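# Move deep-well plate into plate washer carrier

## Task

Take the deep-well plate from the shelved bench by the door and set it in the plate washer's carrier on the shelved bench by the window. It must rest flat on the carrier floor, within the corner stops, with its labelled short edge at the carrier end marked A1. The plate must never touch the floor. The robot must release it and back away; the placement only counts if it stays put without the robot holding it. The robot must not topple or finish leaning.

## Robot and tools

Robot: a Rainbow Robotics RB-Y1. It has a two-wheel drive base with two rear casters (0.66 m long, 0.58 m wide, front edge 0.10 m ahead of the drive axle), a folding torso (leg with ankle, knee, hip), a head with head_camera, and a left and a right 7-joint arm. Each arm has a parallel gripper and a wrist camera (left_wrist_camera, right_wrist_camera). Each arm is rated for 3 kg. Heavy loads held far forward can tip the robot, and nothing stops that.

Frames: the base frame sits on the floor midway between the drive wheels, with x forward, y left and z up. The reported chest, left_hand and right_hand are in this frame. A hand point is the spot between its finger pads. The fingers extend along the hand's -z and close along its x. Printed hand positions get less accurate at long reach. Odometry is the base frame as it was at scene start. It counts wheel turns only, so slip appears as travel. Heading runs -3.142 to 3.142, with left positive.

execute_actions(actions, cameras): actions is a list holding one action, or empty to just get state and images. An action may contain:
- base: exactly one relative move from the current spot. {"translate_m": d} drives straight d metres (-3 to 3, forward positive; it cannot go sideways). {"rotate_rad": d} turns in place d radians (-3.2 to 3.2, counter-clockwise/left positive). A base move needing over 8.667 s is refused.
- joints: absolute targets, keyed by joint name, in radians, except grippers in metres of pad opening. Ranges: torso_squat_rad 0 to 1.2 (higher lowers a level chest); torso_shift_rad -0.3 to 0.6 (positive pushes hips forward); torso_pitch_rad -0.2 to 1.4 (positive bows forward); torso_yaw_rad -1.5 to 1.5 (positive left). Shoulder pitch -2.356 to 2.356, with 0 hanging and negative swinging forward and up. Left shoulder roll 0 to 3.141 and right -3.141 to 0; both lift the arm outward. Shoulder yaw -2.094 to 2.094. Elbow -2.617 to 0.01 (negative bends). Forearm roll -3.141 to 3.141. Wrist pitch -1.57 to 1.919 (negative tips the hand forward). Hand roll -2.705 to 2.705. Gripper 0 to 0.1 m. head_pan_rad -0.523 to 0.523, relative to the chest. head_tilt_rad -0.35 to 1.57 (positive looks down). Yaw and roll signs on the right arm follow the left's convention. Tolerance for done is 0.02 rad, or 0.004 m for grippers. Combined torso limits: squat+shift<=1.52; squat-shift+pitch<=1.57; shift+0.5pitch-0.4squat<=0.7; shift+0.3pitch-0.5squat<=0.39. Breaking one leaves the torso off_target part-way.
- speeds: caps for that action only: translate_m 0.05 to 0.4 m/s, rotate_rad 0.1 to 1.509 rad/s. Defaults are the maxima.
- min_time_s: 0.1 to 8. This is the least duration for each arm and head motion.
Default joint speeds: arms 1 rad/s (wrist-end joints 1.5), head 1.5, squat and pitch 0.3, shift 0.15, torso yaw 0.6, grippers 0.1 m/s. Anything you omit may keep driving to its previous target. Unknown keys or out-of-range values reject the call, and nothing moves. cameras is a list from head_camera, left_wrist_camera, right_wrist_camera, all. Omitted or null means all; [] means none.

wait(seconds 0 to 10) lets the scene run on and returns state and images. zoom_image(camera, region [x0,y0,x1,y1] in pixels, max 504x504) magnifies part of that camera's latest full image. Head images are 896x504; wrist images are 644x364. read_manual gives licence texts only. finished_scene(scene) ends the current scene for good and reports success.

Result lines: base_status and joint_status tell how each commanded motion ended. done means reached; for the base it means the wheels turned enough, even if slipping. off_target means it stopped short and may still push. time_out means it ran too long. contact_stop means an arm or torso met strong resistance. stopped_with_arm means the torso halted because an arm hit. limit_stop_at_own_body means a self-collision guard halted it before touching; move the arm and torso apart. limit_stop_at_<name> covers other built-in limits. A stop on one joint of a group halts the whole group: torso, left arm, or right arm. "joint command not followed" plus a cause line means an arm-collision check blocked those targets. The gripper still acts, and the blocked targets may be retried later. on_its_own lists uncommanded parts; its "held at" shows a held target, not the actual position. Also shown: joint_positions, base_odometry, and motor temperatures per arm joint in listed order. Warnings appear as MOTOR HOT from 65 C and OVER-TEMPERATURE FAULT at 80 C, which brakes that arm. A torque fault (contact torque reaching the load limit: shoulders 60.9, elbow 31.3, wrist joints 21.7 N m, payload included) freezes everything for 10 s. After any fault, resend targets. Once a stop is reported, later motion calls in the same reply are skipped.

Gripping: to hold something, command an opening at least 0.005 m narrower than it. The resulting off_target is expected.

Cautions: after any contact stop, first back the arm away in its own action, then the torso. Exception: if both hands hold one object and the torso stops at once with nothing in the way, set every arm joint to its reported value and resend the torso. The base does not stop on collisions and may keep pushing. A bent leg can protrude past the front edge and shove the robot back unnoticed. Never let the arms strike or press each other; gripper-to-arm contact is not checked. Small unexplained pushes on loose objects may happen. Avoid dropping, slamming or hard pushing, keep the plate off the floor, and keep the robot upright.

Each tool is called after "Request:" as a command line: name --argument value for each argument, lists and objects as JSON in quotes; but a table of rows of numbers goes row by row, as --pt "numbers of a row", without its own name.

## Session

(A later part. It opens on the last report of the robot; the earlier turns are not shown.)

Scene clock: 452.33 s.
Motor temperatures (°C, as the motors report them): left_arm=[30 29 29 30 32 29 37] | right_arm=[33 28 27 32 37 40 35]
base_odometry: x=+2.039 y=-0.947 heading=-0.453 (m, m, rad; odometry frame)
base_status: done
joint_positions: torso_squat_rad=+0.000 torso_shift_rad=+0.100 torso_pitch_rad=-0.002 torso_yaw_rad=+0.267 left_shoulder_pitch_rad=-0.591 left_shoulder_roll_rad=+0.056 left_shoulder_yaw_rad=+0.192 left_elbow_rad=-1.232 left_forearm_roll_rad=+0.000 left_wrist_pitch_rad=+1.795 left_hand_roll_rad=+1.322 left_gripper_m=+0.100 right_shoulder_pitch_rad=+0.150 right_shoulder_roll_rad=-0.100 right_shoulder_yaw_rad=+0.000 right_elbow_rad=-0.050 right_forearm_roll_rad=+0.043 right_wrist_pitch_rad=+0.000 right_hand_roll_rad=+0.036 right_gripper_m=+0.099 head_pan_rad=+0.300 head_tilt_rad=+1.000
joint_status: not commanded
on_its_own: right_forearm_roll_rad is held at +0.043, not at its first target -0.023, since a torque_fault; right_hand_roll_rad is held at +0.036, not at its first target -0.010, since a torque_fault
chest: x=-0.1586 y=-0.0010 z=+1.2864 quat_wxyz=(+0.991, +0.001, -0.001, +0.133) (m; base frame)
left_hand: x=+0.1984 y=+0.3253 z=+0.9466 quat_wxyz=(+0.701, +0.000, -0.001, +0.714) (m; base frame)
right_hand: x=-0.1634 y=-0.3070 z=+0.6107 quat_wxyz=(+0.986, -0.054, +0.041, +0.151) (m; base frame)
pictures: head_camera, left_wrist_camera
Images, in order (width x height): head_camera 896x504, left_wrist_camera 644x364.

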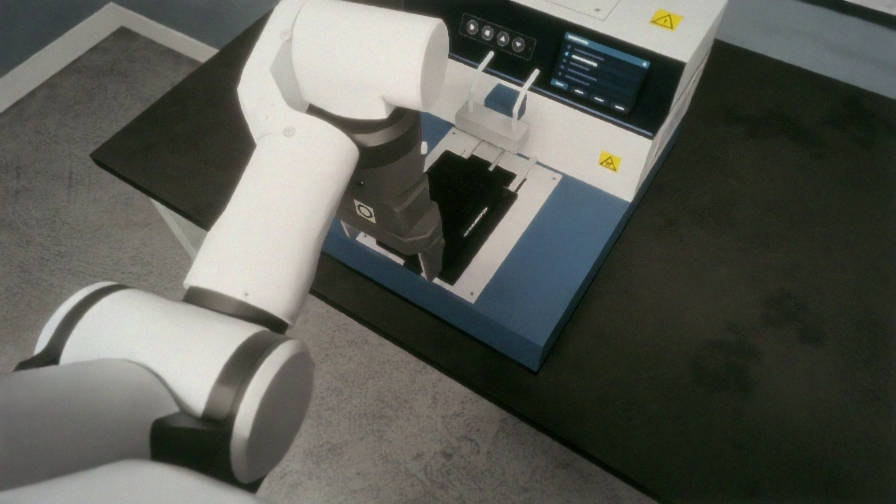

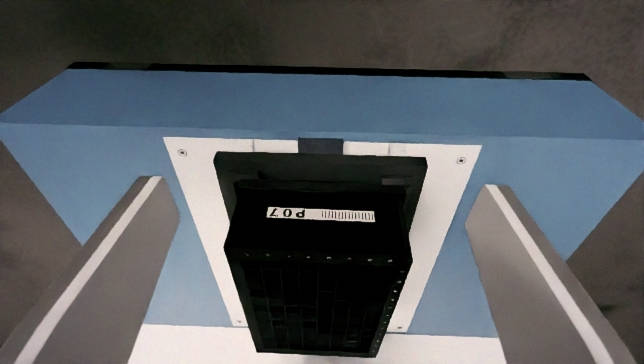

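Request:
execute_actions --actions '[{"joints":{"torso_squat_rad":0.32,"left_gripper_m":0.03}}]' --cameras '[]'

Request:
execute_actions --actions '[{"base":{"translate_m":0.02},"speeds":{"translate_m":0.05}}]' --cameras '["left_wrist_camera"]'

Request:
execute_actions --actions '[{"base":{"translate_m":0.008},"speeds":{"translate_m":0.05}}]' --cameras '["left_wrist_camera"]'

Scene clock: 456.90 s.
Motor temperatures (°C, as the motors report them): left_arm=[30 29 29 30 32 29 37] | right_arm=[33 28 27 32 37 39 35]
base_odometry: x=+2.039 y=-0.947 heading=-0.453 (m, m, rad; odometry frame)
base_status: not commanded
joint_positions: torso_squat_rad=+0.320 torso_shift_rad=+0.100 torso_pitch_rad=-0.002 torso_yaw_rad=+0.267 left_shoulder_pitch_rad=-0.591 left_shoulder_roll_rad=+0.056 left_shoulder_yaw_rad=+0.192 left_elbow_rad=-1.232 left_forearm_roll_rad=+0.000 left_wrist_pitch_rad=+1.795 left_hand_roll_rad=+1.322 left_gripper_m=+0.030 right_shoulder_pitch_rad=+0.150 right_shoulder_roll_rad=-0.100 right_shoulder_yaw_rad=+0.000 right_elbow_rad=-0.050 right_forearm_roll_rad=+0.043 right_wrist_pitch_rad=+0.000 right_hand_roll_rad=+0.036 right_gripper_m=+0.099 head_pan_rad=+0.300 head_tilt_rad=+1.000
joint_status: all done
on_its_own: right_forearm_roll_rad is held at +0.043, not at its first target -0.023, since a torque_fault; right_hand_roll_rad is held at +0.036, not at its first target -0.010, since a torque_fault
chest: x=-0.1622 y=-0.0010 z=+1.2511 quat_wxyz=(+0.991, +0.001, -0.001, +0.133) (m; base frame)
left_hand: x=+0.1948 y=+0.3253 z=+0.9113 quat_wxyz=(+0.701, +0.000, -0.001, +0.714) (m; base frame)
right_hand: x=-0.1669 y=-0.3070 z=+0.5753 quat_wxyz=(+0.986, -0.054, +0.041, +0.151) (m; base frame)
pictures: none
No camera images: the call's "cameras" was empty. Leave "cameras" out to get every camera's image.

Scene clock: 457.97 s.
Motor temperatures (°C, as the motors report them): left_arm=[30 29 29 30 32 29 37] | right_arm=[33 28 27 32 37 39 35]
base_odometry: x=+2.057 y=-0.955 heading=-0.453 (m, m, rad; odometry frame)
base_status: done
joint_positions: torso_squat_rad=+0.320 torso_shift_rad=+0.100 torso_pitch_rad=-0.001 torso_yaw_rad=+0.267 left_shoulder_pitch_rad=-0.591 left_shoulder_roll_rad=+0.056 left_shoulder_yaw_rad=+0.192 left_elbow_rad=-1.232 left_forearm_roll_rad=+0.000 left_wrist_pitch_rad=+1.795 left_hand_roll_rad=+1.322 left_gripper_m=+0.030 right_shoulder_pitch_rad=+0.150 right_shoulder_roll_rad=-0.100 right_shoulder_yaw_rad=+0.000 right_elbow_rad=-0.050 right_forearm_roll_rad=+0.043 right_wrist_pitch_rad=+0.000 right_hand_roll_rad=+0.036 right_gripper_m=+0.099 head_pan_rad=+0.300 head_tilt_rad=+1.000
joint_status: not commanded
on_its_own: right_forearm_roll_rad is held at +0.043, not at its first target -0.023, since a torque_fault; right_hand_roll_rad is held at +0.036, not at its first target -0.010, since a torque_fault
chest: x=-0.1621 y=-0.0010 z=+1.2511 quat_wxyz=(+0.991, +0.001, -0.001, +0.133) (m; base frame)
left_hand: x=+0.1949 y=+0.3253 z=+0.9112 quat_wxyz=(+0.701, +0.000, -0.001, +0.714) (m; base frame)
right_hand: x=-0.1669 y=-0.3070 z=+0.5753 quat_wxyz=(+0.986, -0.054, +0.041, +0.151) (m; base frame)
pictures: left_wrist_camera
Images, in order (width x height): left_wrist_camera 644x364.

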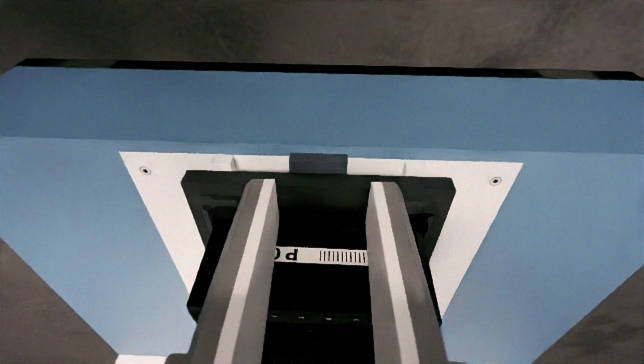

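Scene clock: 458.80 s.
Motor temperatures (°C, as the motors report them): left_arm=[30 29 29 30 32 29 37] | right_arm=[33 28 27 32 37 39 35]
base_odometry: x=+2.064 y=-0.959 heading=-0.453 (m, m, rad; odometry frame)
base_status: done
joint_positions: torso_squat_rad=+0.320 torso_shift_rad=+0.100 torso_pitch_rad=-0.001 torso_yaw_rad=+0.267 left_shoulder_pitch_rad=-0.591 left_shoulder_roll_rad=+0.056 left_shoulder_yaw_rad=+0.192 left_elbow_rad=-1.232 left_forearm_roll_rad=+0.000 left_wrist_pitch_rad=+1.795 left_hand_roll_rad=+1.322 left_gripper_m=+0.030 right_shoulder_pitch_rad=+0.150 right_shoulder_roll_rad=-0.100 right_shoulder_yaw_rad=+0.000 right_elbow_rad=-0.050 right_forearm_roll_rad=+0.043 right_wrist_pitch_rad=+0.000 right_hand_roll_rad=+0.036 right_gripper_m=+0.099 head_pan_rad=+0.300 head_tilt_rad=+1.000
joint_status: not commanded
on_its_own: right_forearm_roll_rad is held at +0.043, not at its first target -0.023, since a torque_fault; right_hand_roll_rad is held at +0.036, not at its first target -0.010, since a torque_fault
chest: x=-0.1621 y=-0.0010 z=+1.2511 quat_wxyz=(+0.991, +0.001, -0.001, +0.133) (m; base frame)
left_hand: x=+0.1949 y=+0.3253 z=+0.9112 quat_wxyz=(+0.701, +0.000, -0.001, +0.714) (m; base frame)
right_hand: x=-0.1668 y=-0.3070 z=+0.5753 quat_wxyz=(+0.986, -0.054, +0.041, +0.151) (m; base frame)
pictures: left_wrist_camera
Images, in order (width x height): left_wrist_camera 644x364.

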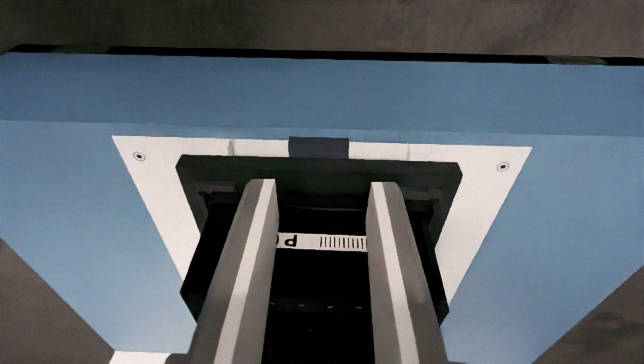

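No contact yet; a bit more.

Request:
execute_actions --actions '[{"base":{"translate_m":0.005},"speeds":{"translate_m":0.05}}]' --cameras '["left_wrist_camera"]'

Scene clock: 463.23 s.
Motor temperatures (°C, as the motors report them): left_arm=[30 29 29 30 32 29 37] | right_arm=[33 28 27 32 37 39 35]
base_odometry: x=+2.069 y=-0.961 heading=-0.452 (m, m, rad; odometry frame)
base_status: done
joint_positions: torso_squat_rad=+0.320 torso_shift_rad=+0.100 torso_pitch_rad=-0.002 torso_yaw_rad=+0.267 left_shoulder_pitch_rad=-0.591 left_shoulder_roll_rad=+0.056 left_shoulder_yaw_rad=+0.192 left_elbow_rad=-1.232 left_forearm_roll_rad=+0.000 left_wrist_pitch_rad=+1.795 left_hand_roll_rad=+1.322 left_gripper_m=+0.030 right_shoulder_pitch_rad=+0.150 right_shoulder_roll_rad=-0.100 right_shoulder_yaw_rad=+0.000 right_elbow_rad=-0.050 right_forearm_roll_rad=+0.043 right_wrist_pitch_rad=+0.000 right_hand_roll_rad=+0.036 right_gripper_m=+0.099 head_pan_rad=+0.300 head_tilt_rad=+1.000
joint_status: not commanded
on_its_own: right_forearm_roll_rad is held at +0.043, not at its first target -0.023, since a torque_fault; right_hand_roll_rad is held at +0.036, not at its first target -0.010, since a torque_fault
chest: x=-0.1621 y=-0.0010 z=+1.2511 quat_wxyz=(+0.991, +0.001, -0.001, +0.133) (m; base frame)
left_hand: x=+0.1948 y=+0.3253 z=+0.9112 quat_wxyz=(+0.701, +0.000, -0.001, +0.714) (m; base frame)
right_hand: x=-0.1668 y=-0.3069 z=+0.5753 quat_wxyz=(+0.986, -0.054, +0.041, +0.151) (m; base frame)
pictures: left_wrist_camera
Images, in order (width x height): left_wrist_camera 644x364.

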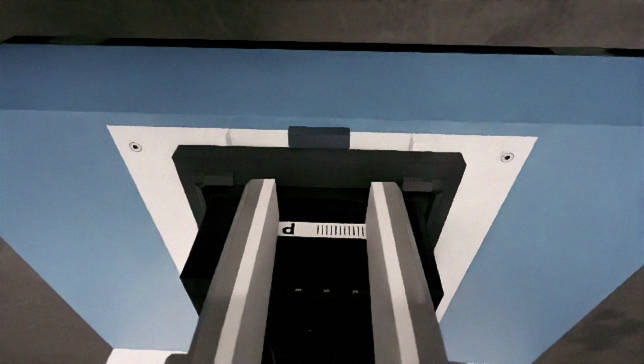

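It dropped in (stops now visible).

Request:
execute_actions --actions '[{"base":{"translate_m":-0.06},"joints":{"left_gripper_m":0.1}}]' --cameras '["left_wrist_camera"]'

Request:
execute_actions --actions '[{"base":{"translate_m":-0.3}}]' --cameras '[]'

Request:
finished_scene --scene 1

Scene clock: 466.53 s.
Motor temperatures (°C, as the motors report them): left_arm=[30 29 29 30 32 29 37] | right_arm=[33 28 27 32 37 39 35]
base_odometry: x=+2.015 y=-0.935 heading=-0.452 (m, m, rad; odometry frame)
base_status: done
joint_positions: torso_squat_rad=+0.320 torso_shift_rad=+0.100 torso_pitch_rad=-0.002 torso_yaw_rad=+0.267 left_shoulder_pitch_rad=-0.591 left_shoulder_roll_rad=+0.056 left_shoulder_yaw_rad=+0.192 left_elbow_rad=-1.232 left_forearm_roll_rad=+0.000 left_wrist_pitch_rad=+1.795 left_hand_roll_rad=+1.322 left_gripper_m=+0.100 right_shoulder_pitch_rad=+0.150 right_shoulder_roll_rad=-0.100 right_shoulder_yaw_rad=+0.000 right_elbow_rad=-0.050 right_forearm_roll_rad=+0.043 right_wrist_pitch_rad=+0.000 right_hand_roll_rad=+0.036 right_gripper_m=+0.099 head_pan_rad=+0.300 head_tilt_rad=+1.000
joint_status: all done
on_its_own: right_forearm_roll_rad is held at +0.043, not at its first target -0.023, since a torque_fault; right_hand_roll_rad is held at +0.036, not at its first target -0.010, since a torque_fault
chest: x=-0.1622 y=-0.0010 z=+1.2511 quat_wxyz=(+0.991, +0.001, -0.001, +0.133) (m; base frame)
left_hand: x=+0.1948 y=+0.3253 z=+0.9112 quat_wxyz=(+0.701, +0.000, -0.001, +0.714) (m; base frame)
right_hand: x=-0.1669 y=-0.3070 z=+0.5753 quat_wxyz=(+0.986, -0.054, +0.041, +0.151) (m; base frame)
pictures: left_wrist_camera
Images, in order (width x height): left_wrist_camera 644x364.

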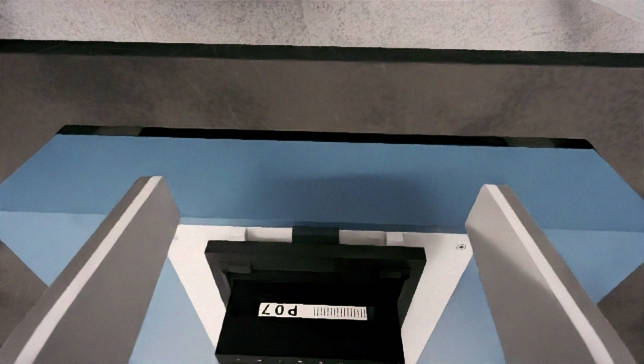

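Scene clock: 468.83 s.
Motor temperatures (°C, as the motors report them): left_arm=[30 29 29 30 32 29 37] | right_arm=[33 28 27 32 37 39 35]
base_odometry: x=+1.745 y=-0.804 heading=-0.452 (m, m, rad; odometry frame)
base_status: done
joint_positions: torso_squat_rad=+0.320 torso_shift_rad=+0.100 torso_pitch_rad=-0.002 torso_yaw_rad=+0.267 left_shoulder_pitch_rad=-0.591 left_shoulder_roll_rad=+0.056 left_shoulder_yaw_rad=+0.192 left_elbow_rad=-1.232 left_forearm_roll_rad=+0.000 left_wrist_pitch_rad=+1.795 left_hand_roll_rad=+1.322 left_gripper_m=+0.100 right_shoulder_pitch_rad=+0.150 right_shoulder_roll_rad=-0.100 right_shoulder_yaw_rad=+0.000 right_elbow_rad=-0.050 right_forearm_roll_rad=+0.043 right_wrist_pitch_rad=+0.000 right_hand_roll_rad=+0.036 right_gripper_m=+0.099 head_pan_rad=+0.300 head_tilt_rad=+1.000
joint_status: not commanded
on_its_own: right_forearm_roll_rad is held at +0.043, not at its first target -0.023, since a torque_fault; right_hand_roll_rad is held at +0.036, not at its first target -0.010, since a torque_fault
chest: x=-0.1622 y=-0.0010 z=+1.2511 quat_wxyz=(+0.991, +0.001, -0.001, +0.133) (m; base frame)
left_hand: x=+0.1948 y=+0.3253 z=+0.9112 quat_wxyz=(+0.701, +0.000, -0.001, +0.714) (m; base frame)
right_hand: x=-0.1669 y=-0.3070 z=+0.5753 quat_wxyz=(+0.986, -0.054, +0.041, +0.151) (m; base frame)
pictures: none
No camera images: the call's "cameras" was empty. Leave "cameras" out to get every camera's image.

The scene is finished: the task was done.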